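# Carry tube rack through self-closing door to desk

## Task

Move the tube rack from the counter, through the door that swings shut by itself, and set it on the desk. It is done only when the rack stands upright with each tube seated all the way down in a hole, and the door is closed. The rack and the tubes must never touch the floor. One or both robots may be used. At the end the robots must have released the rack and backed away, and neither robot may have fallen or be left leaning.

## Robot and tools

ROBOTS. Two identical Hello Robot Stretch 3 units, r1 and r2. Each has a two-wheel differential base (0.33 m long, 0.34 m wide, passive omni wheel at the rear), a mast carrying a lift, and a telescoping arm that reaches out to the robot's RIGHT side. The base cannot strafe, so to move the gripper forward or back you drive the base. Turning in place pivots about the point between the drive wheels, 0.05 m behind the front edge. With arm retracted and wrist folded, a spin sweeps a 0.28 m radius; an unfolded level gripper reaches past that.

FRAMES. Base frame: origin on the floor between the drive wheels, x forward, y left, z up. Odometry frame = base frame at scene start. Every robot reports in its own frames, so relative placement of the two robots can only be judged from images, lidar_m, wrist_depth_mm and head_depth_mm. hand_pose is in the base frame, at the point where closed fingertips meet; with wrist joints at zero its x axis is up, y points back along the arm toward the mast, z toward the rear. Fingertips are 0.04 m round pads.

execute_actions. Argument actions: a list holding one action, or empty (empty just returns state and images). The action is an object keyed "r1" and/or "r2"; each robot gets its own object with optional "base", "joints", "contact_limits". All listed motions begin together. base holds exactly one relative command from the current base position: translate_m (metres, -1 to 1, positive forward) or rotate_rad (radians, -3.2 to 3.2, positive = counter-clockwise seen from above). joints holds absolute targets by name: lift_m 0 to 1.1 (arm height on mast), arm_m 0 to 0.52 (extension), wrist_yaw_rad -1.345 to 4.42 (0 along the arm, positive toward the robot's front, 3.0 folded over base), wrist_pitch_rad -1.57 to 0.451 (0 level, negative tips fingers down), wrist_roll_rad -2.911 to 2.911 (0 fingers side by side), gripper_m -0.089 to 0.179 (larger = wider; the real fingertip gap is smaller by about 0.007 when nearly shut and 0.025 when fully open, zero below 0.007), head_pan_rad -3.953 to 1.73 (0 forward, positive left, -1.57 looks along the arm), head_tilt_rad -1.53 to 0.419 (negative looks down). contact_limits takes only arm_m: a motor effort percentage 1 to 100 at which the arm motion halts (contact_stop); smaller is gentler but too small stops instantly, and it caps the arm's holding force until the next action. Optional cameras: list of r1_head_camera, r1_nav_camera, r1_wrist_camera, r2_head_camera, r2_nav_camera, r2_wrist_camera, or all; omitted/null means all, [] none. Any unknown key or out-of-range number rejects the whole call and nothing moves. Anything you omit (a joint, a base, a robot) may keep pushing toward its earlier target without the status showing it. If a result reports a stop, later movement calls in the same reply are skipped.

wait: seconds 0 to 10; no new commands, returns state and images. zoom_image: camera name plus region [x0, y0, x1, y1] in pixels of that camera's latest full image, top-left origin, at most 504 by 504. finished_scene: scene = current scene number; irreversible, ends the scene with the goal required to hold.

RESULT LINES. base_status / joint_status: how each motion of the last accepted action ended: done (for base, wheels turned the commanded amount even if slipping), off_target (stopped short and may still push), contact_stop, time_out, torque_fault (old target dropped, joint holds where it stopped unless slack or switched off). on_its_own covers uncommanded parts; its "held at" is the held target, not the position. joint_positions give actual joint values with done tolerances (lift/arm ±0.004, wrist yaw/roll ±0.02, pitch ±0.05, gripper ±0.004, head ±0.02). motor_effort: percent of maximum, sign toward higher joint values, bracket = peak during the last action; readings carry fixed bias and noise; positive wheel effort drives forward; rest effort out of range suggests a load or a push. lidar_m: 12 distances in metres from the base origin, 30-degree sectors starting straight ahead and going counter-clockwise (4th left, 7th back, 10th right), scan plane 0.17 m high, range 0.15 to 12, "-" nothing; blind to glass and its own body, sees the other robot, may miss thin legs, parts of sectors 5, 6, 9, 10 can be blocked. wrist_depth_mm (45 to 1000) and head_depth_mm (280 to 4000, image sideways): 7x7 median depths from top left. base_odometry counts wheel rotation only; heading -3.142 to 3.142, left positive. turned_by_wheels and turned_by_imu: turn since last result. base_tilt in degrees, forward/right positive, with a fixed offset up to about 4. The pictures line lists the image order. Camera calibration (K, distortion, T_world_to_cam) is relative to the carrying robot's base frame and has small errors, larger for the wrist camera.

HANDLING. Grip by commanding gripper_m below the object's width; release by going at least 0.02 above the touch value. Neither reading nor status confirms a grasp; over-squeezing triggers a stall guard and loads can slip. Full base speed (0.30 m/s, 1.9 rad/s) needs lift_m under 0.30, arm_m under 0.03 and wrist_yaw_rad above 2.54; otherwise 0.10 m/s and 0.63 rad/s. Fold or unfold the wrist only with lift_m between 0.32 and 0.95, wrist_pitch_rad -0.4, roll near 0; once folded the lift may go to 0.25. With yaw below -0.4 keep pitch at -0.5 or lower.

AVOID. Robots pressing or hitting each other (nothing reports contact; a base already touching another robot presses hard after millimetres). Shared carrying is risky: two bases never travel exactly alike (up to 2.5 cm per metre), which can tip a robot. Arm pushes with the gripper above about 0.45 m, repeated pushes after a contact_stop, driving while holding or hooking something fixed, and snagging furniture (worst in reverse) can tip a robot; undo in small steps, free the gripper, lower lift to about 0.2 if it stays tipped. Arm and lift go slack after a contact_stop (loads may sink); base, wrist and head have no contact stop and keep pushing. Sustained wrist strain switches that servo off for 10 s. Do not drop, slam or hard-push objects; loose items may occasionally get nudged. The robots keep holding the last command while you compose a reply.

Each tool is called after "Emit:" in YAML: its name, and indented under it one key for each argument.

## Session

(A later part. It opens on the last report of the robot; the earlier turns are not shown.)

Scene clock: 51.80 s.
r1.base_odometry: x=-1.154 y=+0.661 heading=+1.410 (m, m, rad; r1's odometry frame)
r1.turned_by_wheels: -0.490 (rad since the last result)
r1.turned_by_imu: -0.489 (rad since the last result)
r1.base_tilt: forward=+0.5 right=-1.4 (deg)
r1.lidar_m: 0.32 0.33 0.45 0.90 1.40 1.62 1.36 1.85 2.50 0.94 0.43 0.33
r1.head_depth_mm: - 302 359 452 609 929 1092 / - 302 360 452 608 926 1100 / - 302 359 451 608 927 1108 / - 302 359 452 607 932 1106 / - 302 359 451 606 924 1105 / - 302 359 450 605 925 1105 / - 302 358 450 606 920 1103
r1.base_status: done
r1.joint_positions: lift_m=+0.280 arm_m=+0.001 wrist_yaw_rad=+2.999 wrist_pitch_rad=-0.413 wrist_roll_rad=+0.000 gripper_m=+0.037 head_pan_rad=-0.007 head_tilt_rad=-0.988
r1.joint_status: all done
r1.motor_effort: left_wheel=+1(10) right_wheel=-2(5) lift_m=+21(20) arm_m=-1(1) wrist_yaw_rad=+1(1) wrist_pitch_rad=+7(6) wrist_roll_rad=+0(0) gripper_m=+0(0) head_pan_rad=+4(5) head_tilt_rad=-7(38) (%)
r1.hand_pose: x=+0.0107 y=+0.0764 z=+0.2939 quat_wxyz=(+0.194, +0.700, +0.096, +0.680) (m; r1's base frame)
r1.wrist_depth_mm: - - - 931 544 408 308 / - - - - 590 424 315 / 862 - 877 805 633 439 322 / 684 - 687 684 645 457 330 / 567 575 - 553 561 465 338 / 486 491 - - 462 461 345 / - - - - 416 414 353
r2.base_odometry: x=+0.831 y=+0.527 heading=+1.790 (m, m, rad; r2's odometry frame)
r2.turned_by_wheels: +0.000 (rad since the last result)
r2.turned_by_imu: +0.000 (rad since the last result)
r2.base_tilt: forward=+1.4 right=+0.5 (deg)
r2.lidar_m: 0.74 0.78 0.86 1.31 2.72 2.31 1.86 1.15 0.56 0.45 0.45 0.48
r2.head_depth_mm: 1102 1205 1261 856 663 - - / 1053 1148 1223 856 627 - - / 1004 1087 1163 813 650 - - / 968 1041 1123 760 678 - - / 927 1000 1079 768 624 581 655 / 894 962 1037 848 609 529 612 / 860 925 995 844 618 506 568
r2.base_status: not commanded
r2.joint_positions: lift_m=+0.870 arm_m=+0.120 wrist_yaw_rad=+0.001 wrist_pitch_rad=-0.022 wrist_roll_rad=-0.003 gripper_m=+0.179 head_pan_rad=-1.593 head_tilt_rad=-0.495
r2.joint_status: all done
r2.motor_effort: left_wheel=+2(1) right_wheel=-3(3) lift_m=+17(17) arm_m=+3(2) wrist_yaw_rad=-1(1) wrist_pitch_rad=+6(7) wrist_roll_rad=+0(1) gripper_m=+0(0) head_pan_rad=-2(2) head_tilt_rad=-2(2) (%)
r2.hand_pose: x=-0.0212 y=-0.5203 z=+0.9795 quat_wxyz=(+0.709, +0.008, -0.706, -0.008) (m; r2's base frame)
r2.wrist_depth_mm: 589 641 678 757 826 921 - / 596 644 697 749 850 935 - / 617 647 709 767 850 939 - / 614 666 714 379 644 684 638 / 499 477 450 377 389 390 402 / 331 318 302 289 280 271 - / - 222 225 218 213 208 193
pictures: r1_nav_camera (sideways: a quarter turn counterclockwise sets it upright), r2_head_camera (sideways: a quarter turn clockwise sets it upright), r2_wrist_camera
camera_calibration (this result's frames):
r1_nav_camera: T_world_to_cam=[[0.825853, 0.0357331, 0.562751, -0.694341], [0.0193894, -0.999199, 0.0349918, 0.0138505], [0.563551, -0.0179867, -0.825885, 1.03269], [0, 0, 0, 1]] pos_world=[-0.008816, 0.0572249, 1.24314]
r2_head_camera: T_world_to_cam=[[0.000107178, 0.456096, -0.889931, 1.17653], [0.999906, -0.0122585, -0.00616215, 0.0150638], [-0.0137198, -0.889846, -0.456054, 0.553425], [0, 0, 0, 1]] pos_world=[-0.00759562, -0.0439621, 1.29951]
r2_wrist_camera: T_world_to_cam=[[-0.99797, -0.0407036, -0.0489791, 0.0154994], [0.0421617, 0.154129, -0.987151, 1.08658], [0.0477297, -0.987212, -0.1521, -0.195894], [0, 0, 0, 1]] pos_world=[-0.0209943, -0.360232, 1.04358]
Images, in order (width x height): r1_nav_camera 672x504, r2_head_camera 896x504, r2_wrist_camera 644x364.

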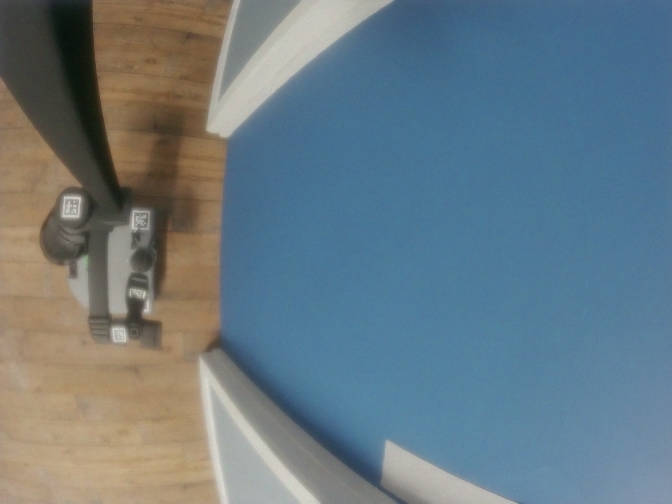

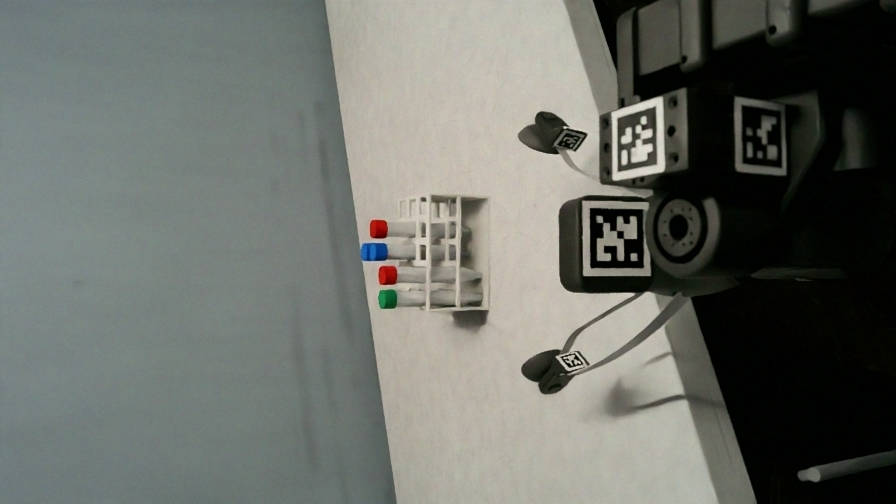

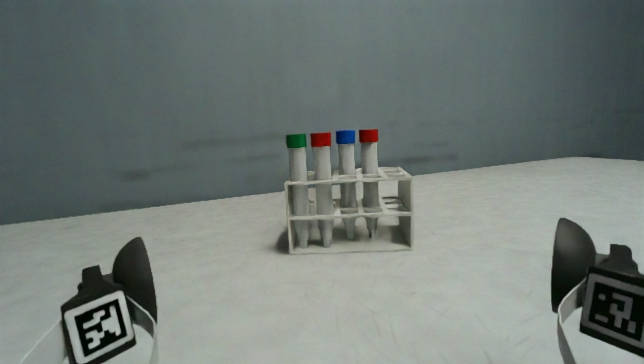

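Emit:
execute_actions:
  actions:
    - {"r1":{"base":{"translate_m":0.24},"joints":{"head_pan_rad":1.2,"lift_m":0.31}},"r2":{"joints":{"arm_m":0.27,"lift_m":0.852}}}
  cameras: ["r1_nav_camera","r2_wrist_camera","r2_head_camera"]

Scene clock: 58.83 s.
r1.base_odometry: x=-1.115 y=+0.898 heading=+1.410 (m, m, rad; r1's odometry frame)
r1.turned_by_wheels: +0.000 (rad since the last result)
r1.turned_by_imu: +0.001 (rad since the last result)
r1.base_tilt: forward=+0.6 right=-1.4 (deg)
r1.lidar_m: - - 0.15 0.30 1.40 1.82 1.59 2.10 2.51 0.31 0.15 -
r1.head_depth_mm: - - - - - - - / - - - - - - - / - - - - - 306 369 / - - - - 351 506 913 / - - 338 454 858 1205 1126 / 326 419 570 727 1075 1229 1146 / 415 482 571 1520 1382 1236 -
r1.base_status: done
r1.joint_positions: lift_m=+0.310 arm_m=+0.001 wrist_yaw_rad=+2.999 wrist_pitch_rad=-0.413 wrist_roll_rad=+0.000 gripper_m=+0.037 head_pan_rad=+1.193 head_tilt_rad=-0.989
r1.joint_status: all done
r1.motor_effort: left_wheel=+1(13) right_wheel=-2(4) lift_m=+24(26) arm_m=-1(1) wrist_yaw_rad=+0(0) wrist_pitch_rad=+7(7) wrist_roll_rad=+0(0) gripper_m=+0(0) head_pan_rad=+5(55) head_tilt_rad=-7(7) (%)
r1.hand_pose: x=+0.0107 y=+0.0763 z=+0.3236 quat_wxyz=(+0.194, +0.700, +0.096, +0.680) (m; r1's base frame)
r1.wrist_depth_mm: - - - 337 164 108 81 / - - - 375 171 112 83 / 927 - 873 416 180 115 85 / 739 - 692 476 189 119 87 / 614 608 - 565 172 123 89 / 523 512 - 490 215 126 91 / 460 - - - 225 123 93
r2.base_odometry: x=+0.831 y=+0.527 heading=+1.790 (m, m, rad; r2's odometry frame)
r2.turned_by_wheels: +0.000 (rad since the last result)
r2.turned_by_imu: +0.000 (rad since the last result)
r2.base_tilt: forward=+1.5 right=+0.3 (deg)
r2.lidar_m: 0.74 0.78 0.86 1.31 2.72 2.30 1.86 1.15 0.56 0.45 0.44 0.49
r2.head_depth_mm: 1101 1210 1266 857 677 - - / 1054 1142 1224 853 - 709 830 / 1012 1089 1162 902 - 671 760 / 966 1044 1120 745 - 626 702 / 929 1002 1073 769 623 575 653 / 896 960 1037 847 623 529 611 / 863 923 995 845 621 506 567
r2.base_status: not commanded
r2.joint_positions: lift_m=+0.852 arm_m=+0.270 wrist_yaw_rad=+0.001 wrist_pitch_rad=-0.021 wrist_roll_rad=-0.003 gripper_m=+0.179 head_pan_rad=-1.593 head_tilt_rad=-0.495
r2.joint_status: all done
r2.motor_effort: left_wheel=+1(1) right_wheel=-2(3) lift_m=+17(20) arm_m=+3(3) wrist_yaw_rad=-1(1) wrist_pitch_rad=+6(6) wrist_roll_rad=+0(0) gripper_m=+0(1) head_pan_rad=-1(2) head_tilt_rad=-3(2) (%)
r2.hand_pose: x=-0.0212 y=-0.6703 z=+0.9616 quat_wxyz=(+0.709, +0.008, -0.706, -0.007) (m; r2's base frame)
r2.wrist_depth_mm: 477 502 552 607 660 741 833 / 488 517 565 594 657 761 820 / 490 526 560 217 690 783 859 / 498 532 561 209 227 586 544 / 432 415 354 209 229 324 345 / 276 274 242 219 231 230 - / - 192 193 187 183 178 165
pictures: r1_nav_camera (sideways: a quarter turn counterclockwise sets it upright), r2_head_camera (sideways: a quarter turn clockwise sets it upright), r2_wrist_camera
camera_calibration (this result's frames):
r1_nav_camera: T_world_to_cam=[[0.266141, 0.783, 0.56221, -0.690222], [0.938303, -0.34404, 0.0349747, 0.00826737], [0.220808, 0.518215, -0.826255, 1.03526], [0, 0, 0, 1]] pos_world=[-0.0526545, 0.00680187, 1.24315]
r2_head_camera: T_world_to_cam=[[0.000119034, 0.456096, -0.889931, 1.17653], [0.999906, -0.0122845, -0.00616215, 0.0150638], [-0.0137429, -0.889846, -0.456054, 0.553425], [0, 0, 0, 1]] pos_world=[-0.00759677, -0.0439618, 1.29951]
r2_wrist_camera: T_world_to_cam=[[-0.997978, -0.0405211, -0.0489597, 0.00856781], [0.0421938, 0.153641, -0.987226, 1.09179], [0.0475257, -0.987296, -0.15162, -0.34723], [0, 0, 0, 1]] pos_world=[-0.0210141, -0.510215, 1.02562]
Images, in order (width x height): r1_nav_camera 672x504, r2_head_camera 896x504, r2_wrist_camera 644x364.

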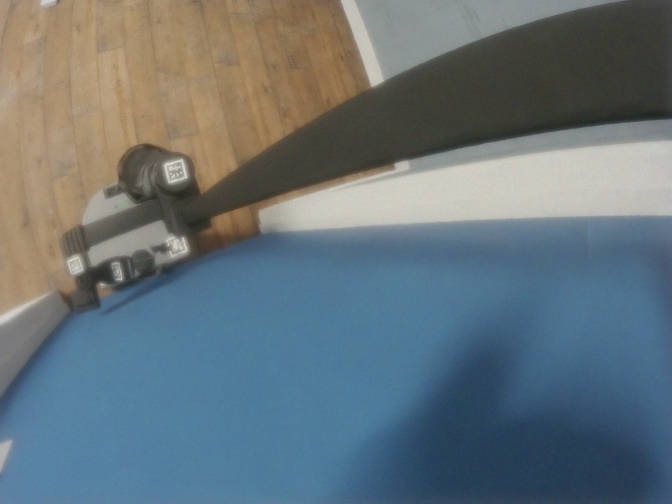

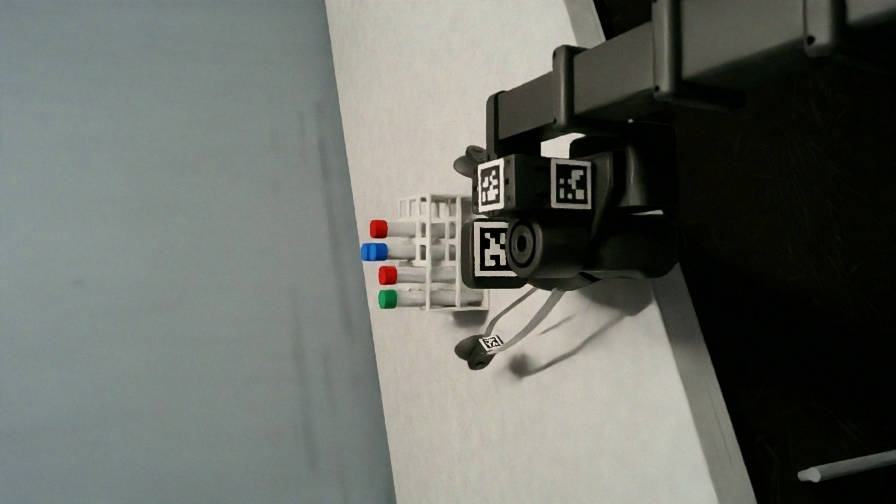

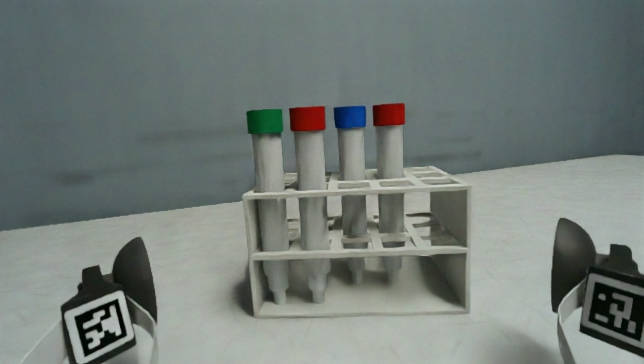

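Emit:
execute_actions:
  actions:
    - {"r1":{"base":{"translate_m":0.1}},"r2":{"base":{"translate_m":-0.006},"joints":{"arm_m":0.35}}}
  cameras: ["r1_nav_camera","r2_wrist_camera","r2_head_camera"]

Emit:
execute_actions:
  actions:
    - {"r2":{"joints":{"gripper_m":0.11}}}
  cameras: ["r2_wrist_camera","r2_head_camera"]

Scene clock: 64.03 s.
r1.base_odometry: x=-1.099 y=+0.996 heading=+1.411 (m, m, rad; r1's odometry frame)
r1.turned_by_wheels: +0.001 (rad since the last result)
r1.turned_by_imu: -0.001 (rad since the last result)
r1.base_tilt: forward=+0.5 right=-1.3 (deg)
r1.lidar_m: - - 0.15 0.20 1.40 1.84 1.63 2.13 2.51 0.21 0.15 -
r1.head_depth_mm: - - - - - - - / - - - - - - - / - - - - - - - / - - - - - 361 500 / - - - 342 502 1194 1140 / - - 444 697 958 1230 1145 / 391 468 566 732 1374 1253 -
r1.base_status: translate_m off_target (by the wheels' count: +0.0997 of +0.1000)
r1.joint_positions: lift_m=+0.310 arm_m=+0.001 wrist_yaw_rad=+3.014 wrist_pitch_rad=-0.415 wrist_roll_rad=+0.001 gripper_m=+0.037 head_pan_rad=+1.195 head_tilt_rad=-0.990
r1.joint_status: not commanded
r1.on_its_own: left_wheel is at rest, and its effort (+61) is outside its rest range (-18 to +18)
r1.motor_effort: left_wheel=+61(63) right_wheel=+14(20) lift_m=+22(24) arm_m=-1(1) wrist_yaw_rad=-7(10) wrist_pitch_rad=+7(7) wrist_roll_rad=+0(0) gripper_m=+3(3) head_pan_rad=+3(5) head_tilt_rad=-6(6) (%)
r1.hand_pose: x=+0.0074 y=+0.0766 z=+0.3234 quat_wxyz=(+0.190, +0.700, +0.101, +0.681) (m; r1's base frame)
r1.wrist_depth_mm: - - 499 255 121 79 59 / - - 551 282 126 82 60 / 937 - 832 315 133 84 62 / 731 - 702 371 139 87 63 / 615 611 - 522 133 90 65 / 518 521 - 370 158 93 66 / 463 - - - 167 90 68
r2.base_odometry: x=+0.832 y=+0.521 heading=+1.790 (m, m, rad; r2's odometry frame)
r2.turned_by_wheels: +0.000 (rad since the last result)
r2.turned_by_imu: +0.000 (rad since the last result)
r2.base_tilt: forward=+1.4 right=+0.4 (deg)
r2.lidar_m: 0.74 0.79 0.86 1.32 2.71 2.29 1.85 1.16 0.56 0.45 0.45 0.49
r2.head_depth_mm: 1103 1211 1259 858 679 - - / 1059 1151 1228 901 - 720 821 / 1018 1094 1160 948 582 663 763 / 965 1046 1123 755 581 621 707 / 928 1003 1071 768 622 577 656 / 893 964 1043 845 620 539 614 / 865 921 996 847 619 508 572
r2.base_status: done
r2.joint_positions: lift_m=+0.852 arm_m=+0.350 wrist_yaw_rad=+0.001 wrist_pitch_rad=-0.021 wrist_roll_rad=-0.003 gripper_m=+0.179 head_pan_rad=-1.593 head_tilt_rad=-0.495
r2.joint_status: all done
r2.motor_effort: left_wheel=+1(3) right_wheel=-2(9) lift_m=+17(18) arm_m=+3(2) wrist_yaw_rad=+0(1) wrist_pitch_rad=+7(7) wrist_roll_rad=+0(0) gripper_m=+0(0) head_pan_rad=-2(2) head_tilt_rad=-2(2) (%)
r2.hand_pose: x=-0.0212 y=-0.7503 z=+0.9616 quat_wxyz=(+0.709, +0.008, -0.706, -0.007) (m; r2's base frame)
r2.wrist_depth_mm: 417 448 488 529 587 648 708 / 429 455 490 533 596 650 748 / 436 458 119 142 568 674 770 / 436 466 122 146 161 588 551 / 435 410 124 125 146 135 343 / 275 239 129 149 153 137 - / - 186 132 134 161 129 166
pictures: r1_nav_camera (sideways: a quarter turn counterclockwise sets it upright), r2_head_camera (sideways: a quarter turn clockwise sets it upright), r2_wrist_camera
camera_calibration (this result's frames):
r1_nav_camera: T_world_to_cam=[[0.264873, 0.784142, 0.561216, -0.68892], [0.938982, -0.342186, 0.0349433, 0.00830414], [0.219441, 0.517717, -0.826931, 1.03615], [0, 0, 0, 1]] pos_world=[-0.0526934, 0.00662253, 1.24316]
r2_head_camera: T_world_to_cam=[[0.000119358, 0.456096, -0.889931, 1.17653], [0.999906, -0.0122852, -0.00616215, 0.0150638], [-0.0137435, -0.889846, -0.456054, 0.553425], [0, 0, 0, 1]] pos_world=[-0.0075968, -0.0439618, 1.29951]
r2_wrist_camera: T_world_to_cam=[[-0.99798, -0.0404842, -0.0489599, 0.00534449], [0.0421998, 0.153637, -0.987226, 1.10408], [0.0474891, -0.987298, -0.151618, -0.42622], [0, 0, 0, 1]] pos_world=[-0.0210176, -0.590217, 1.02562]
Images, in order (width x height): r1_nav_camera 672x504, r2_head_camera 896x504, r2_wrist_camera 644x364.

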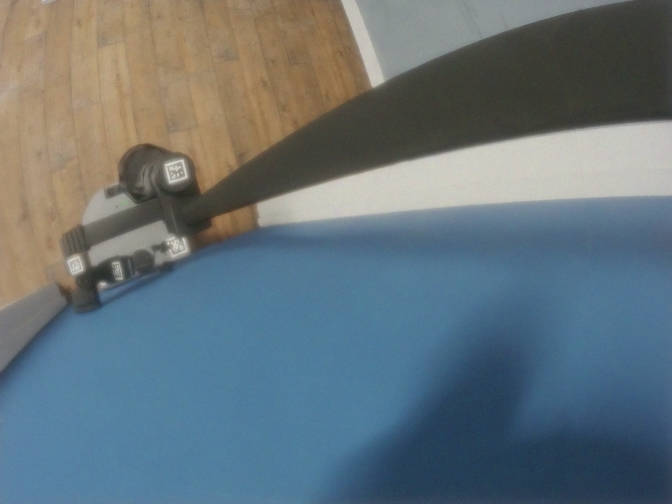

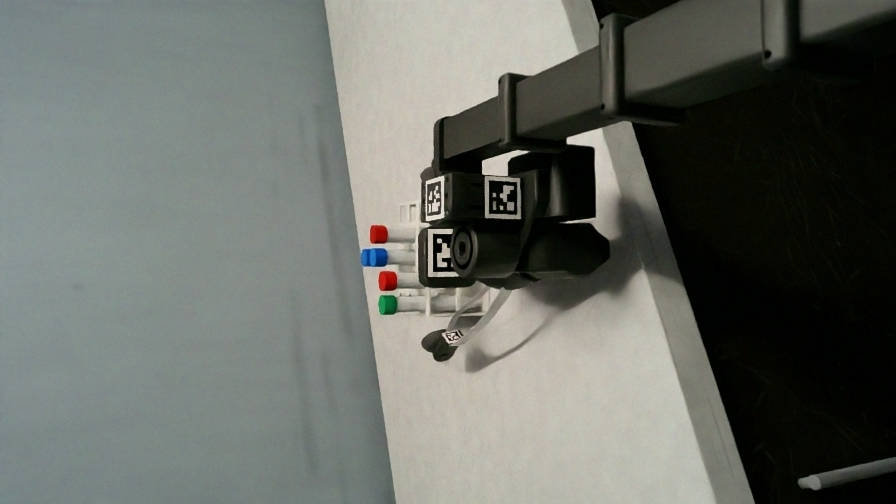

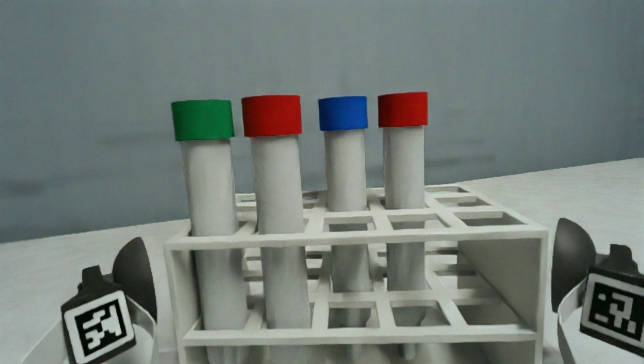

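Scene clock: 65.20 s.
r1.base_odometry: x=-1.099 y=+0.996 heading=+1.411 (m, m, rad; r1's odometry frame)
r1.turned_by_wheels: +0.000 (rad since the last result)
r1.turned_by_imu: +0.000 (rad since the last result)
r1.base_tilt: forward=+0.5 right=-1.3 (deg)
r1.lidar_m: - - 0.15 0.20 1.40 1.84 1.62 2.12 2.50 0.21 0.15 -
r1.head_depth_mm: - - - - - - - / - - - - - - - / - - - - - - - / - - - - - 361 500 / - - - 341 499 1190 1139 / - - 445 696 955 1229 1143 / 391 468 566 732 1380 1250 -
r1.base_status: not commanded
r1.joint_positions: lift_m=+0.310 arm_m=+0.001 wrist_yaw_rad=+3.014 wrist_pitch_rad=-0.415 wrist_roll_rad=+0.001 gripper_m=+0.037 head_pan_rad=+1.195 head_tilt_rad=-0.990
r1.joint_status: not commanded
r1.on_its_own: left_wheel is at rest, and its effort (+61) is outside its rest range (-18 to +18)
r1.motor_effort: left_wheel=+61(61) right_wheel=+14(14) lift_m=+22(22) arm_m=-1(1) wrist_yaw_rad=-8(8) wrist_pitch_rad=+7(8) wrist_roll_rad=+0(0) gripper_m=+3(3) head_pan_rad=+4(3) head_tilt_rad=-6(6) (%)
r1.hand_pose: x=+0.0074 y=+0.0766 z=+0.3234 quat_wxyz=(+0.190, +0.700, +0.101, +0.681) (m; r1's base frame)
r1.wrist_depth_mm: - - 499 256 121 79 59 / - - 552 282 127 82 60 / 941 - 838 316 132 84 62 / 744 - 695 373 139 87 63 / 606 603 - 514 133 89 65 / 520 515 - 365 157 93 66 / 465 - - - 167 90 68
r2.base_odometry: x=+0.832 y=+0.521 heading=+1.790 (m, m, rad; r2's odometry frame)
r2.turned_by_wheels: +0.000 (rad since the last result)
r2.turned_by_imu: +0.000 (rad since the last result)
r2.base_tilt: forward=+1.4 right=+0.4 (deg)
r2.lidar_m: 0.75 0.79 0.86 1.32 2.72 2.30 1.85 1.16 0.56 0.45 0.45 0.49
r2.head_depth_mm: 1104 1209 1266 855 679 - - / 1052 1143 1231 902 - 720 824 / 1007 1093 1164 956 584 665 762 / 970 1051 1127 760 579 619 705 / 931 1004 1073 806 622 577 656 / 895 960 1038 845 621 539 615 / 864 927 998 848 621 509 571
r2.base_status: not commanded
r2.joint_positions: lift_m=+0.852 arm_m=+0.350 wrist_yaw_rad=+0.000 wrist_pitch_rad=-0.021 wrist_roll_rad=-0.003 gripper_m=+0.111 head_pan_rad=-1.593 head_tilt_rad=-0.495
r2.joint_status: all done
r2.motor_effort: left_wheel=+2(1) right_wheel=-2(2) lift_m=+18(17) arm_m=+3(3) wrist_yaw_rad=+1(0) wrist_pitch_rad=+6(6) wrist_roll_rad=+0(0) gripper_m=-14(100) head_pan_rad=-2(2) head_tilt_rad=-2(1) (%)
r2.hand_pose: x=-0.0214 y=-0.7503 z=+0.9616 quat_wxyz=(+0.709, +0.008, -0.706, -0.008) (m; r2's base frame)
r2.wrist_depth_mm: 419 447 488 524 586 644 717 / 422 457 493 536 592 667 748 / 428 461 124 150 584 687 765 / 438 475 130 154 160 597 549 / 437 408 132 146 145 144 317 / 272 268 135 157 159 146 234 / 210 186 141 140 162 160 162
pictures: r2_head_camera (sideways: a quarter turn clockwise sets it upright), r2_wrist_camera
camera_calibration (this result's frames):
r2_head_camera: T_world_to_cam=[[0.000119359, 0.456096, -0.889931, 1.17653], [0.999906, -0.0122852, -0.00616215, 0.0150638], [-0.0137435, -0.889846, -0.456054, 0.553425], [0, 0, 0, 1]] pos_world=[-0.0075968, -0.0439618, 1.29951]
r2_wrist_camera: T_world_to_cam=[[-0.998005, -0.0398643, -0.0489597, 0.00564998], [0.042295, 0.153611, -0.987226, 1.10407], [0.0468758, -0.987327, -0.151618, -0.426257], [0, 0, 0, 1]] pos_world=[-0.021077, -0.590227, 1.02562]
Images, in order (width x height): r2_head_camera 896x504, r2_wrist_camera 644x364.

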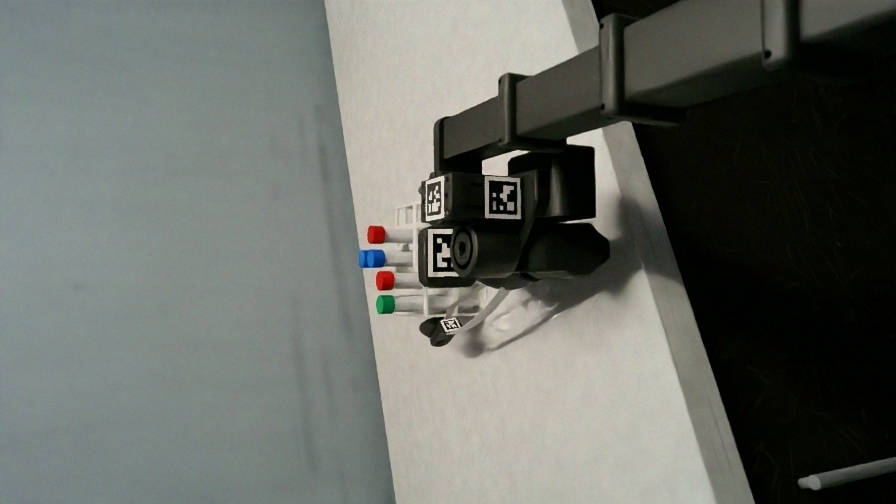

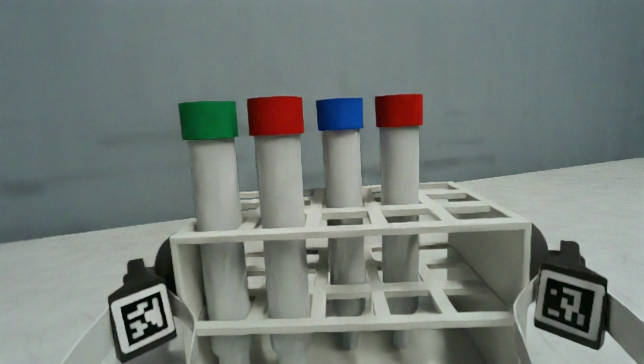

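Emit:
execute_actions:
  actions:
    - {"r1":{"base":{"rotate_rad":0.2},"joints":{"wrist_yaw_rad":3.2,"gripper_m":0.0}},"r2":{"joints":{"gripper_m":0.07}}}
  cameras: ["r2_wrist_camera"]

Emit:
execute_actions:
  actions:
    - {"r1":{"base":{"translate_m":0.08}},"r2":{"joints":{"lift_m":0.88}}}
  cameras: ["r1_nav_camera","r2_wrist_camera"]

Scene clock: 72.23 s.
r1.base_odometry: x=-1.099 y=+0.996 heading=+1.610 (m, m, rad; r1's odometry frame)
r1.turned_by_wheels: +0.199 (rad since the last result)
r1.turned_by_imu: +0.085 (rad since the last result)
r1.base_tilt: forward=+0.5 right=-1.3 (deg)
r1.lidar_m: - - 0.15 0.38 1.44 1.82 1.61 2.16 2.45 0.20 0.15 -
r1.head_depth_mm: - - - - - - - / - - - - - - - / - - - - - 309 362 / - - - 328 389 565 937 / - 348 426 675 965 1228 1136 / 412 492 592 751 1358 1231 1143 / 421 491 1567 1565 1374 1244 -
r1.base_status: rotate_rad off_target (by the wheels' count: +0.1992 of +0.2000)
r1.joint_positions: lift_m=+0.310 arm_m=+0.001 wrist_yaw_rad=+3.168 wrist_pitch_rad=-0.415 wrist_roll_rad=+0.000 gripper_m=+0.000 head_pan_rad=+1.195 head_tilt_rad=-0.990
r1.joint_status: wrist_yaw_rad off_target (ended at +3.168, target +3.200); the others done
r1.on_its_own: right_wheel is at rest, and its effort (+19) is outside its rest range (-18 to +18); wrist_yaw_rad is at rest, and its effort (+19) is outside its rest range (-12 to +12)
r1.motor_effort: left_wheel=-6(42) right_wheel=+19(19) lift_m=+22(22) arm_m=-1(1) wrist_yaw_rad=+19(23) wrist_pitch_rad=+7(8) wrist_roll_rad=+0(0) gripper_m=-3(84) head_pan_rad=+3(4) head_tilt_rad=-6(6) (%)
r1.hand_pose: x=-0.0272 y=+0.0784 z=+0.3234 quat_wxyz=(+0.137, +0.690, +0.155, +0.694) (m; r1's base frame)
r1.wrist_depth_mm: - - - - 350 169 111 / - - - - 351 169 111 / 930 918 - 815 351 169 112 / 725 736 - 703 348 169 111 / 612 606 597 - 350 169 111 / 516 521 532 - 269 169 112 / 454 - - - 355 169 112
r2.base_odometry: x=+0.832 y=+0.521 heading=+1.790 (m, m, rad; r2's odometry frame)
r2.turned_by_wheels: +0.000 (rad since the last result)
r2.turned_by_imu: +0.000 (rad since the last result)
r2.base_tilt: forward=+1.5 right=+0.4 (deg)
r2.lidar_m: 0.74 0.79 0.86 1.32 2.71 2.30 1.85 1.16 0.56 0.45 0.45 0.49
r2.head_depth_mm: 1100 1218 1265 860 679 - - / 1053 1153 1219 904 - 719 820 / 1014 1098 1162 956 583 663 762 / 972 1043 1132 762 578 620 704 / 931 1008 1072 806 622 578 655 / 893 961 1044 843 621 541 613 / 868 924 996 849 621 510 572
r2.base_status: not commanded
r2.joint_positions: lift_m=+0.852 arm_m=+0.350 wrist_yaw_rad=+0.000 wrist_pitch_rad=-0.021 wrist_roll_rad=-0.003 gripper_m=+0.072 head_pan_rad=-1.593 head_tilt_rad=-0.495
r2.joint_status: all done
r2.motor_effort: left_wheel=+1(1) right_wheel=-2(2) lift_m=+18(18) arm_m=+3(3) wrist_yaw_rad=+0(0) wrist_pitch_rad=+6(6) wrist_roll_rad=+0(0) gripper_m=-2(97) head_pan_rad=-2(2) head_tilt_rad=-2(2) (%)
r2.hand_pose: x=-0.0214 y=-0.7503 z=+0.9616 quat_wxyz=(+0.709, +0.008, -0.706, -0.008) (m; r2's base frame)
r2.wrist_depth_mm: 420 444 489 521 589 654 714 / 425 454 489 533 593 653 742 / 430 462 125 150 575 683 778 / 440 474 130 154 159 594 543 / 432 410 132 146 156 145 323 / 273 268 136 157 161 147 235 / 206 182 139 140 163 161 162
pictures: r2_wrist_camera
camera_calibration (this result's frames):
r2_wrist_camera: T_world_to_cam=[[-0.998005, -0.0398643, -0.0489593, 0.00564967], [0.0422947, 0.153611, -0.987226, 1.10407], [0.0468757, -0.987327, -0.151618, -0.426257], [0, 0, 0, 1]] pos_world=[-0.021077, -0.590227, 1.02562]
Images, in order (width x height): r2_wrist_camera 644x364.

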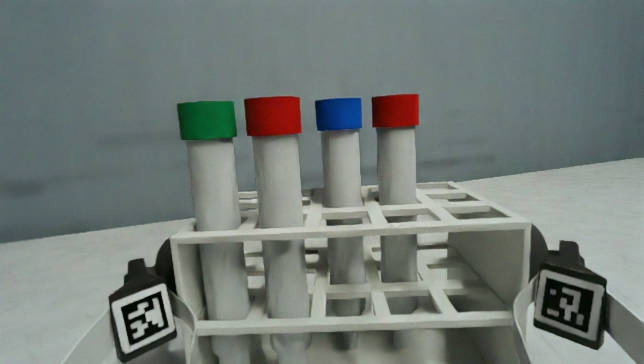

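Scene clock: 74.17 s.
r1.base_odometry: x=-1.103 y=+1.076 heading=+1.611 (m, m, rad; r1's odometry frame)
r1.turned_by_wheels: +0.001 (rad since the last result)
r1.turned_by_imu: -0.075 (rad since the last result)
r1.base_tilt: forward=+0.5 right=-1.3 (deg)
r1.lidar_m: - - 0.15 0.20 1.41 1.85 1.62 2.14 2.50 0.21 0.15 -
r1.head_depth_mm: - - - - - - - / - - - - - - - / - - - - - - - / - - - - - 361 500 / - - - 347 511 1190 1137 / - - 463 699 969 1233 1157 / 399 470 568 759 1382 1248 -
r1.base_status: translate_m off_target (by the wheels' count: +0.0798 of +0.0800)
r1.joint_positions: lift_m=+0.310 arm_m=+0.001 wrist_yaw_rad=+3.180 wrist_pitch_rad=-0.416 wrist_roll_rad=+0.000 gripper_m=+0.000 head_pan_rad=+1.196 head_tilt_rad=-0.990
r1.joint_status: not commanded
r1.on_its_own: left_wheel is at rest, and its effort (+56) is outside its rest range (-18 to +18)
r1.motor_effort: left_wheel=+56(83) right_wheel=+14(25) lift_m=+23(24) arm_m=-1(1) wrist_yaw_rad=+12(20) wrist_pitch_rad=+8(8) wrist_roll_rad=+0(0) gripper_m=-3(2) head_pan_rad=+2(4) head_tilt_rad=-6(6) (%)
r1.hand_pose: x=-0.0298 y=+0.0782 z=+0.3231 quat_wxyz=(+0.133, +0.689, +0.159, +0.695) (m; r1's base frame)
r1.wrist_depth_mm: - - - 498 233 128 89 / - - - 547 239 130 89 / 928 923 - 601 242 131 90 / 748 732 732 660 248 133 91 / 608 607 601 - 254 135 92 / 520 514 529 - 208 136 92 / 450 - - - 265 137 93
r2.base_odometry: x=+0.832 y=+0.521 heading=+1.790 (m, m, rad; r2's odometry frame)
r2.turned_by_wheels: +0.000 (rad since the last result)
r2.turned_by_imu: +0.000 (rad since the last result)
r2.base_tilt: forward=+1.4 right=+0.4 (deg)
r2.lidar_m: 0.75 0.79 0.86 1.32 2.71 2.29 1.85 1.16 0.56 0.45 0.45 0.49
r2.head_depth_mm: 1101 1205 1263 857 704 - - / 1054 1142 1226 954 612 719 829 / 1007 1098 1166 - 601 662 761 / 967 1053 1112 - 601 620 707 / 932 1009 1075 771 624 575 659 / 896 964 1040 845 622 539 614 / 862 923 1003 843 622 508 570
r2.base_status: not commanded
r2.joint_positions: lift_m=+0.880 arm_m=+0.350 wrist_yaw_rad=+0.000 wrist_pitch_rad=-0.025 wrist_roll_rad=-0.003 gripper_m=+0.081 head_pan_rad=-1.593 head_tilt_rad=-0.495
r2.joint_status: all done
r2.on_its_own: gripper_m is held at +0.080, not at your +0.070, by its stall guard, which is still easing
r2.motor_effort: left_wheel=+0(1) right_wheel=-1(2) lift_m=+38(39) arm_m=+3(3) wrist_yaw_rad=-1(0) wrist_pitch_rad=+8(8) wrist_roll_rad=+0(0) gripper_m=-23(26) head_pan_rad=-2(2) head_tilt_rad=-2(2) (%)
r2.hand_pose: x=-0.0214 y=-0.7502 z=+0.9878 quat_wxyz=(+0.709, +0.009, -0.706, -0.009) (m; r2's base frame)
r2.wrist_depth_mm: 415 442 482 525 576 643 734 / 425 452 492 535 580 645 747 / 430 463 126 152 584 675 791 / 439 472 130 155 176 674 647 / 448 469 132 147 157 145 395 / 336 330 135 159 159 147 289 / 248 224 139 140 163 163 201
pictures: r1_nav_camera (sideways: a quarter turn counterclockwise sets it upright), r2_wrist_camera
camera_calibration (this result's frames):
r1_nav_camera: T_world_to_cam=[[0.264049, 0.784676, 0.560857, -0.688447], [0.939386, -0.341078, 0.0349319, 0.00831647], [0.218706, 0.517638, -0.827175, 1.03647], [0, 0, 0, 1]] pos_world=[-0.0527104, 0.00653029, 1.24317]
r2_wrist_camera: T_world_to_cam=[[-0.998005, -0.0396937, -0.0491002, 0.00720588], [0.0422929, 0.157133, -0.986671, 1.13204], [0.0468799, -0.986779, -0.155141, -0.418285], [0, 0, 0, 1]] pos_world=[-0.0210765, -0.59035, 1.05241]
Images, in order (width x height): r1_nav_camera 672x504, r2_wrist_camera 644x364.

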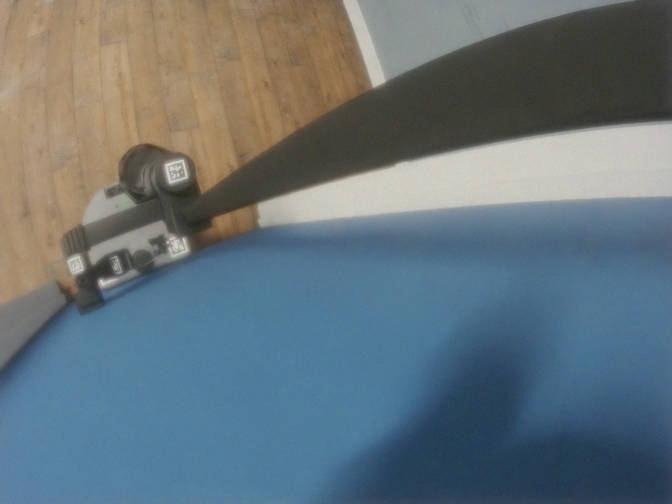

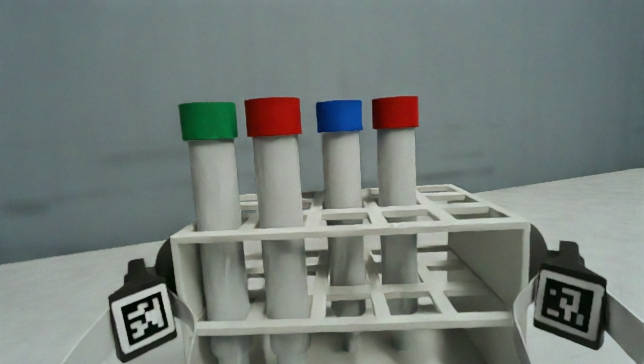

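Emit:
execute_actions:
  actions:
    - {"r1":{"base":{"translate_m":-0.06},"joints":{"wrist_yaw_rad":3.05,"lift_m":0.28}},"r2":{"joints":{"gripper_m":0.095,"lift_m":0.9}}}
  cameras: []

Emit:
execute_actions:
  actions:
    - {"r1":{"base":{"rotate_rad":0.32}},"r2":{"joints":{"arm_m":0.2}}}
  cameras: []

Emit:
execute_actions:
  actions:
    - {"r1":{"base":{"translate_m":-0.36}},"r2":{"joints":{"arm_m":0.01,"head_pan_rad":-3.3,"head_tilt_rad":-0.3}}}
  cameras: ["r2_wrist_camera","r2_head_camera"]

Emit:
execute_actions:
  actions:
    - {"r1":{"base":{"rotate_rad":2.82},"joints":{"head_pan_rad":-3.0,"head_tilt_rad":-1.2}},"r2":{"base":{"translate_m":-0.3},"joints":{"wrist_yaw_rad":0.6}}}
  cameras: ["r2_wrist_camera","r1_nav_camera","r1_head_camera"]

Scene clock: 86.57 s.
r1.base_odometry: x=-1.100 y=+1.016 heading=+1.611 (m, m, rad; r1's odometry frame)
r1.turned_by_wheels: +0.000 (rad since the last result)
r1.turned_by_imu: +0.000 (rad since the last result)
r1.base_tilt: forward=+0.6 right=-1.4 (deg)
r1.lidar_m: - - 0.15 0.42 1.40 1.79 1.57 2.08 2.50 0.36 0.15 -
r1.head_depth_mm: - - - - - - - / - - - - - 299 331 / - - - 296 328 400 545 / - - 323 383 517 793 1089 / 316 369 493 699 997 1226 1136 / 419 500 594 757 1349 1233 1150 / 424 489 1533 1581 1390 1250 -
r1.base_status: done
r1.joint_positions: lift_m=+0.280 arm_m=+0.001 wrist_yaw_rad=+3.051 wrist_pitch_rad=-0.416 wrist_roll_rad=+0.000 gripper_m=+0.000 head_pan_rad=+1.196 head_tilt_rad=-0.990
r1.joint_status: all done
r1.motor_effort: left_wheel=-1(40) right_wheel=-1(13) lift_m=+21(23) arm_m=-1(1) wrist_yaw_rad=+0(12) wrist_pitch_rad=+8(7) wrist_roll_rad=+0(0) gripper_m=-2(3) head_pan_rad=+3(2) head_tilt_rad=-6(6) (%)
r1.hand_pose: x=-0.0010 y=+0.0774 z=+0.2932 quat_wxyz=(+0.177, +0.698, +0.115, +0.685) (m; r1's base frame)
r1.wrist_depth_mm: - - - 491 257 162 118 / - - - 537 268 166 121 / 867 - 855 594 278 171 123 / 685 691 681 644 290 175 125 / 569 563 585 - 300 180 128 / 481 495 - - 275 184 130 / 436 - - - 377 189 132
r2.base_odometry: x=+0.832 y=+0.521 heading=+1.790 (m, m, rad; r2's odometry frame)
r2.turned_by_wheels: +0.000 (rad since the last result)
r2.turned_by_imu: +0.000 (rad since the last result)
r2.base_tilt: forward=+1.5 right=+0.4 (deg)
r2.lidar_m: 0.75 0.79 0.86 1.32 2.71 2.30 1.85 1.16 0.56 0.45 0.45 0.49
r2.head_depth_mm: 1105 1206 1264 882 - - 918 / 1058 1152 1224 - 625 717 829 / 1011 1094 1173 - 604 665 765 / 969 1047 1108 - 603 621 707 / 929 1006 1072 769 621 577 657 / 892 966 1042 847 622 540 614 / 865 926 999 846 620 509 573
r2.base_status: not commanded
r2.joint_positions: lift_m=+0.900 arm_m=+0.350 wrist_yaw_rad=+0.000 wrist_pitch_rad=-0.025 wrist_roll_rad=-0.003 gripper_m=+0.096 head_pan_rad=-1.593 head_tilt_rad=-0.495
r2.joint_status: all done
r2.motor_effort: left_wheel=+1(1) right_wheel=-2(3) lift_m=+38(39) arm_m=+3(3) wrist_yaw_rad=+0(1) wrist_pitch_rad=+8(8) wrist_roll_rad=+0(0) gripper_m=-18(39) head_pan_rad=-1(2) head_tilt_rad=-2(2) (%)
r2.hand_pose: x=-0.0214 y=-0.7502 z=+1.0077 quat_wxyz=(+0.709, +0.009, -0.706, -0.009) (m; r2's base frame)
r2.wrist_depth_mm: 414 450 486 525 577 639 726 / 422 452 488 536 595 658 752 / 432 465 126 151 576 669 765 / 439 472 131 155 178 683 733 / 444 473 132 147 157 145 449 / 386 373 135 158 160 147 329 / 288 256 139 140 163 163 231
pictures: none
No camera images: the call's "cameras" was empty. Leave "cameras" out to get every camera's image.

Scene clock: 88.93 s.
r1.base_odometry: x=-1.100 y=+1.016 heading=+1.930 (m, m, rad; r1's odometry frame)
r1.turned_by_wheels: +0.320 (rad since the last result)
r1.turned_by_imu: +0.313 (rad since the last result)
r1.base_tilt: forward=+0.6 right=-1.4 (deg)
r1.lidar_m: - 0.15 0.24 1.36 1.62 2.00 1.57 2.39 0.37 0.20 0.15 -
r1.head_depth_mm: - - - 292 300 300 307 / 350 360 370 382 394 409 425 / 431 493 571 677 718 767 821 / 440 514 638 809 1105 1222 1119 / 1223 1432 1727 1580 1370 1219 1133 / 1224 1426 1709 1579 1388 1223 1143 / 1221 1414 1697 1575 1382 1240 -
r1.base_status: done
r1.joint_positions: lift_m=+0.280 arm_m=+0.001 wrist_yaw_rad=+3.039 wrist_pitch_rad=-0.416 wrist_roll_rad=+0.000 gripper_m=+0.000 head_pan_rad=+1.196 head_tilt_rad=-0.990
r1.joint_status: not commanded
r1.motor_effort: left_wheel=-4(12) right_wheel=+12(16) lift_m=+21(22) arm_m=+0(0) wrist_yaw_rad=+7(7) wrist_pitch_rad=+8(8) wrist_roll_rad=+0(0) gripper_m=-3(2) head_pan_rad=+2(3) head_tilt_rad=-6(6) (%)
r1.hand_pose: x=+0.0018 y=+0.0772 z=+0.2932 quat_wxyz=(+0.182, +0.698, +0.111, +0.684) (m; r1's base frame)
r1.wrist_depth_mm: - - - - 490 260 155 / - - - - 524 251 153 / 865 - 856 852 563 246 151 / 685 693 682 677 621 242 149 / 571 564 578 - 518 235 147 / 490 499 - - 432 231 145 / 431 - - - 410 225 143
r2.base_odometry: x=+0.832 y=+0.521 heading=+1.790 (m, m, rad; r2's odometry frame)
r2.turned_by_wheels: +0.000 (rad since the last result)
r2.turned_by_imu: +0.000 (rad since the last result)
r2.base_tilt: forward=+1.5 right=+0.4 (deg)
r2.lidar_m: 0.75 0.79 0.86 1.32 2.71 2.30 1.85 1.16 0.56 0.45 0.45 0.49
r2.head_depth_mm: 1100 1202 1261 859 - - 915 / 1052 1145 1222 907 - 736 830 / 1009 1098 1169 954 - 686 761 / 968 1055 1125 601 - 635 706 / 929 1007 1077 617 614 578 656 / 895 963 1044 847 622 541 615 / 863 923 995 848 623 508 572
r2.base_status: not commanded
r2.joint_positions: lift_m=+0.900 arm_m=+0.200 wrist_yaw_rad=+0.000 wrist_pitch_rad=-0.026 wrist_roll_rad=-0.003 gripper_m=+0.096 head_pan_rad=-1.593 head_tilt_rad=-0.495
r2.joint_status: all done
r2.motor_effort: left_wheel=+1(1) right_wheel=-2(2) lift_m=+38(38) arm_m=-4(6) wrist_yaw_rad=+0(0) wrist_pitch_rad=+8(8) wrist_roll_rad=+0(1) gripper_m=-18(18) head_pan_rad=-1(2) head_tilt_rad=-2(2) (%)
r2.hand_pose: x=-0.0214 y=-0.6008 z=+1.0076 quat_wxyz=(+0.709, +0.009, -0.706, -0.009) (m; r2's base frame)
r2.wrist_depth_mm: 532 560 608 675 741 808 908 / 541 582 626 671 767 844 945 / 540 583 126 152 735 871 980 / 562 594 132 156 178 821 745 / 563 586 133 147 157 144 450 / 387 377 136 159 160 148 328 / 292 257 139 140 164 162 231
pictures: none
No camera images: the call's "cameras" was empty. Leave "cameras" out to get every camera's image.

Scene clock: 91.80 s.
r1.base_odometry: x=-0.974 y=+0.679 heading=+1.930 (m, m, rad; r1's odometry frame)
r1.turned_by_wheels: +0.000 (rad since the last result)
r1.turned_by_imu: +0.000 (rad since the last result)
r1.base_tilt: forward=+0.6 right=-1.4 (deg)
r1.lidar_m: 0.45 0.54 0.81 1.47 1.75 1.66 1.21 1.98 2.30 0.68 0.44 0.45
r1.head_depth_mm: 930 951 968 1032 1192 1196 1103 / 1298 1334 1372 1415 1346 1228 1100 / 1343 1574 1792 1573 1382 1223 1106 / 1337 1556 1775 1571 1384 1226 1121 / 1328 1545 1762 1583 1376 1230 1134 / 1323 1535 1750 1589 1379 1228 1148 / 1321 1529 1752 1590 1382 1249 -
r1.base_status: done
r1.joint_positions: lift_m=+0.280 arm_m=+0.001 wrist_yaw_rad=+3.049 wrist_pitch_rad=-0.416 wrist_roll_rad=+0.000 gripper_m=+0.000 head_pan_rad=+1.196 head_tilt_rad=-0.990
r1.joint_status: not commanded
r1.motor_effort: left_wheel=-2(15) right_wheel=+0(7) lift_m=+21(21) arm_m=+0(0) wrist_yaw_rad=+0(7) wrist_pitch_rad=+8(8) wrist_roll_rad=+0(0) gripper_m=-3(2) head_pan_rad=+3(3) head_tilt_rad=-5(6) (%)
r1.hand_pose: x=-0.0005 y=+0.0774 z=+0.2932 quat_wxyz=(+0.178, +0.698, +0.114, +0.684) (m; r1's base frame)
r1.wrist_depth_mm: - - - - - 912 561 / - - - - - 878 601 / 861 - 844 859 839 769 636 / 699 670 675 668 670 676 619 / 565 573 582 - 557 555 546 / 483 486 - - 477 470 473 / 431 - - - 416 412 416
r2.base_odometry: x=+0.832 y=+0.521 heading=+1.790 (m, m, rad; r2's odometry frame)
r2.turned_by_wheels: +0.000 (rad since the last result)
r2.turned_by_imu: +0.000 (rad since the last result)
r2.base_tilt: forward=+1.5 right=+0.4 (deg)
r2.lidar_m: 0.75 0.79 0.86 1.32 2.72 2.30 1.86 1.16 0.56 0.45 0.45 0.49
r2.head_depth_mm: 2249 2411 2577 2773 2831 2201 - / 2129 2240 2366 2542 2629 2036 - / 1982 2095 2228 2383 2486 2061 - / 1885 1981 2082 2196 2329 2018 - / 1771 1868 1929 2044 2168 2002 - / 1690 1755 1844 1946 2037 2000 1577 / 1610 1668 1738 1831 1934 1948 1576
r2.base_status: not commanded
r2.joint_positions: lift_m=+0.900 arm_m=+0.010 wrist_yaw_rad=+0.000 wrist_pitch_rad=-0.026 wrist_roll_rad=-0.003 gripper_m=+0.096 head_pan_rad=-3.293 head_tilt_rad=-0.310
r2.joint_status: all done
r2.motor_effort: left_wheel=+1(1) right_wheel=-2(2) lift_m=+38(38) arm_m=-3(3) wrist_yaw_rad=+0(0) wrist_pitch_rad=+8(8) wrist_roll_rad=+0(0) gripper_m=-18(18) head_pan_rad=-2(30) head_tilt_rad=+2(14) (%)
r2.hand_pose: x=-0.0214 y=-0.4108 z=+1.0076 quat_wxyz=(+0.709, +0.010, -0.706, -0.009) (m; r2's base frame)
r2.wrist_depth_mm: 668 720 776 849 947 - - / 696 731 797 862 933 - - / 699 740 126 151 920 - - / 717 763 131 155 177 830 764 / 606 570 132 146 157 145 452 / 385 376 136 159 159 147 344 / 294 259 139 140 164 162 367
pictures: r2_head_camera (sideways: a quarter turn clockwise sets it upright), r2_wrist_camera
camera_calibration (this result's frames):
r2_head_camera: T_world_to_cam=[[0.282921, -0.0329721, -0.958576, 1.2644], [-0.142092, -0.989822, -0.00789111, 0.0242826], [-0.94856, 0.138439, -0.284726, 0.336167], [0, 0, 0, 1]] pos_world=[-0.035399, 0.0191868, 1.30793]
r2_wrist_camera: T_world_to_cam=[[-0.998005, -0.0396489, -0.0491353, 0.021702], [0.0422925, 0.158018, -0.98653, 1.09845], [0.0468791, -0.98664, -0.156026, -0.079372], [0, 0, 0, 1]] pos_world=[-0.0210766, -0.251026, 1.07233]
Images, in order (width x height): r2_head_camera 896x504, r2_wrist_camera 644x364.

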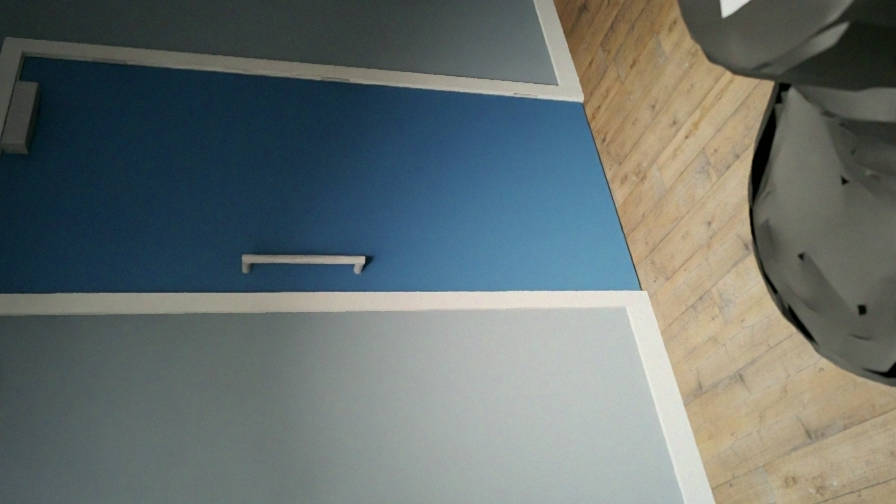

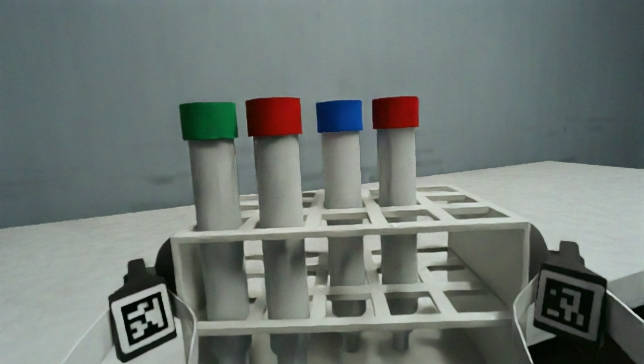

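Scene clock: 95.97 s.
r1.base_odometry: x=-0.974 y=+0.679 heading=-1.533 (m, m, rad; r1's odometry frame)
r1.turned_by_wheels: +2.820 (rad since the last result)
r1.turned_by_imu: +2.811 (rad since the last result)
r1.base_tilt: forward=+0.6 right=-1.3 (deg)
r1.lidar_m: 1.21 1.70 2.28 1.63 0.54 0.44 0.45 0.46 0.62 1.29 1.52 1.59
r1.head_depth_mm: 429 517 656 852 1124 1206 1092 / 433 526 670 920 1236 - 1083 / 439 536 684 952 1297 - 1074 / 446 545 700 983 1281 - 1072 / 453 554 714 1013 1281 - 1077 / 459 564 734 1044 1270 1193 1082 / 467 575 752 1085 1280 1186 1090
r1.base_status: done
r1.joint_positions: lift_m=+0.280 arm_m=+0.001 wrist_yaw_rad=+3.049 wrist_pitch_rad=-0.416 wrist_roll_rad=+0.000 gripper_m=+0.000 head_pan_rad=-2.993 head_tilt_rad=-1.186
r1.joint_status: all done
r1.motor_effort: left_wheel=-3(11) right_wheel=+1(6) lift_m=+21(21) arm_m=-1(1) wrist_yaw_rad=+1(1) wrist_pitch_rad=+8(8) wrist_roll_rad=+0(0) gripper_m=-2(3) head_pan_rad=-4(55) head_tilt_rad=-8(31) (%)
r1.hand_pose: x=-0.0005 y=+0.0773 z=+0.2932 quat_wxyz=(+0.178, +0.698, +0.114, +0.684) (m; r1's base frame)
r1.wrist_depth_mm: 588 - - - - - - / 597 - - - - - - / 583 - 848 844 845 821 825 / 562 664 683 669 674 672 669 / 537 562 582 - 550 550 556 / 474 499 - - 475 480 474 / 436 - - - 412 417 414
r2.base_odometry: x=+0.897 y=+0.228 heading=+1.790 (m, m, rad; r2's odometry frame)
r2.turned_by_wheels: +0.000 (rad since the last result)
r2.turned_by_imu: -0.001 (rad since the last result)
r2.base_tilt: forward=+1.4 right=+0.4 (deg)
r2.lidar_m: 0.93 1.07 1.17 1.79 2.60 1.95 1.57 1.55 0.71 0.57 0.56 0.61
r2.head_depth_mm: 1905 2036 2161 2311 2464 2229 - / 1798 1888 2008 2139 2304 2032 - / 1694 1777 1885 2000 2127 2068 - / 1598 1662 1754 1864 1977 2017 - / 1499 1565 1667 1744 1824 1891 - / 1423 1490 1562 1644 1728 1796 1581 / 1351 1417 1476 1560 1625 1721 1575
r2.base_status: done
r2.joint_positions: lift_m=+0.900 arm_m=+0.010 wrist_yaw_rad=+0.598 wrist_pitch_rad=-0.026 wrist_roll_rad=-0.003 gripper_m=+0.096 head_pan_rad=-3.293 head_tilt_rad=-0.310
r2.joint_status: all done
r2.motor_effort: left_wheel=+2(3) right_wheel=-2(8) lift_m=+38(38) arm_m=-4(3) wrist_yaw_rad=+1(4) wrist_pitch_rad=+8(8) wrist_roll_rad=+0(0) gripper_m=-18(18) head_pan_rad=-2(2) head_tilt_rad=+3(3) (%)
r2.hand_pose: x=+0.1224 y=-0.3665 z=+1.0076 quat_wxyz=(+0.680, +0.217, -0.671, +0.200) (m; r2's base frame)
r2.wrist_depth_mm: - - 990 910 885 821 768 / - - - 935 913 858 802 / - - 127 153 870 878 794 / - - 132 156 179 821 778 / 600 568 133 147 158 144 455 / 441 415 136 159 159 147 332 / 493 446 140 141 164 162 314
pictures: r1_head_camera (sideways: a quarter turn clockwise sets it upright), r1_nav_camera (sideways: a quarter turn counterclockwise sets it upright), r2_wrist_camera
camera_calibration (this result's frames):
r1_head_camera: T_world_to_cam=[[0.897812, 0.139244, -0.417785, 0.550965], [0.164871, -0.985981, 0.0256847, -0.0316651], [-0.408351, -0.0919405, -0.908183, 1.13802], [0, 0, 0, 1]] pos_world=[-0.0247324, -0.00331021, 1.26452]
r1_nav_camera: T_world_to_cam=[[-0.904023, -0.176674, 0.389268, -0.45781], [-0.179604, 0.983306, 0.0291794, 0.0226397], [-0.387925, -0.0435352, -0.920662, 1.16165], [0, 0, 0, 1]] pos_world=[0.0408301, -0.052572, 1.24704]
r2_wrist_camera: T_world_to_cam=[[-0.802659, -0.594411, -0.0491359, -0.0602574], [-0.0539657, 0.154422, -0.98653, 1.09583], [0.593992, -0.789196, -0.156026, -0.0370068], [0, 0, 0, 1]] pos_world=[0.0327527, -0.234243, 1.07233]
Images, in order (width x height): r1_head_camera 896x504, r1_nav_camera 672x504, r2_wrist_camera 644x364.

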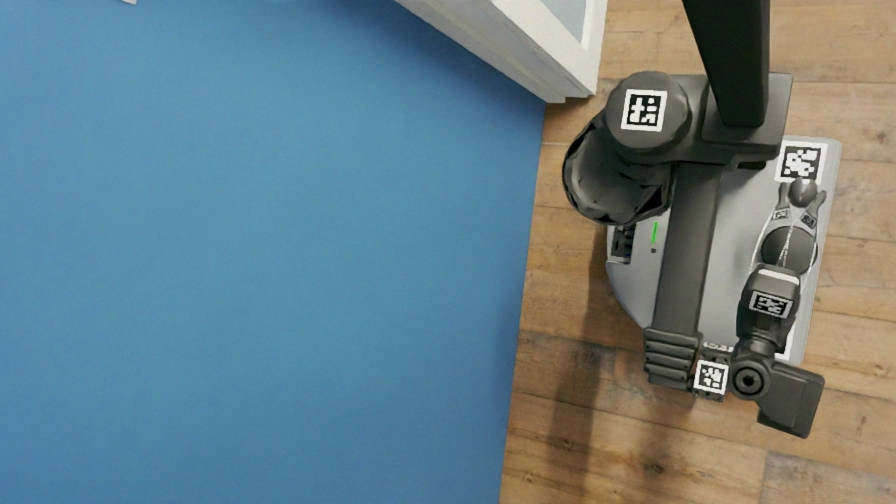

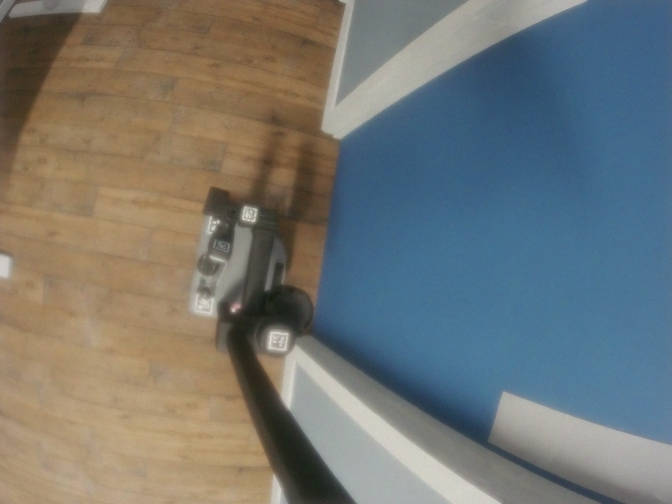

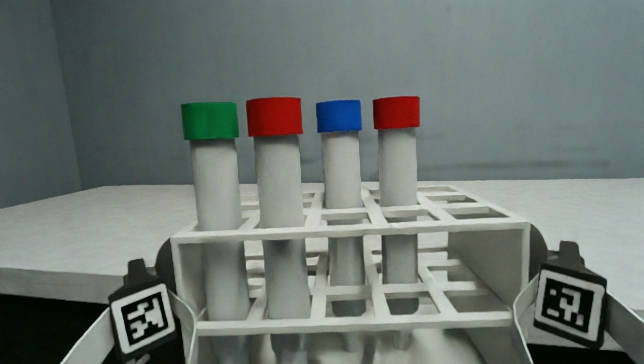

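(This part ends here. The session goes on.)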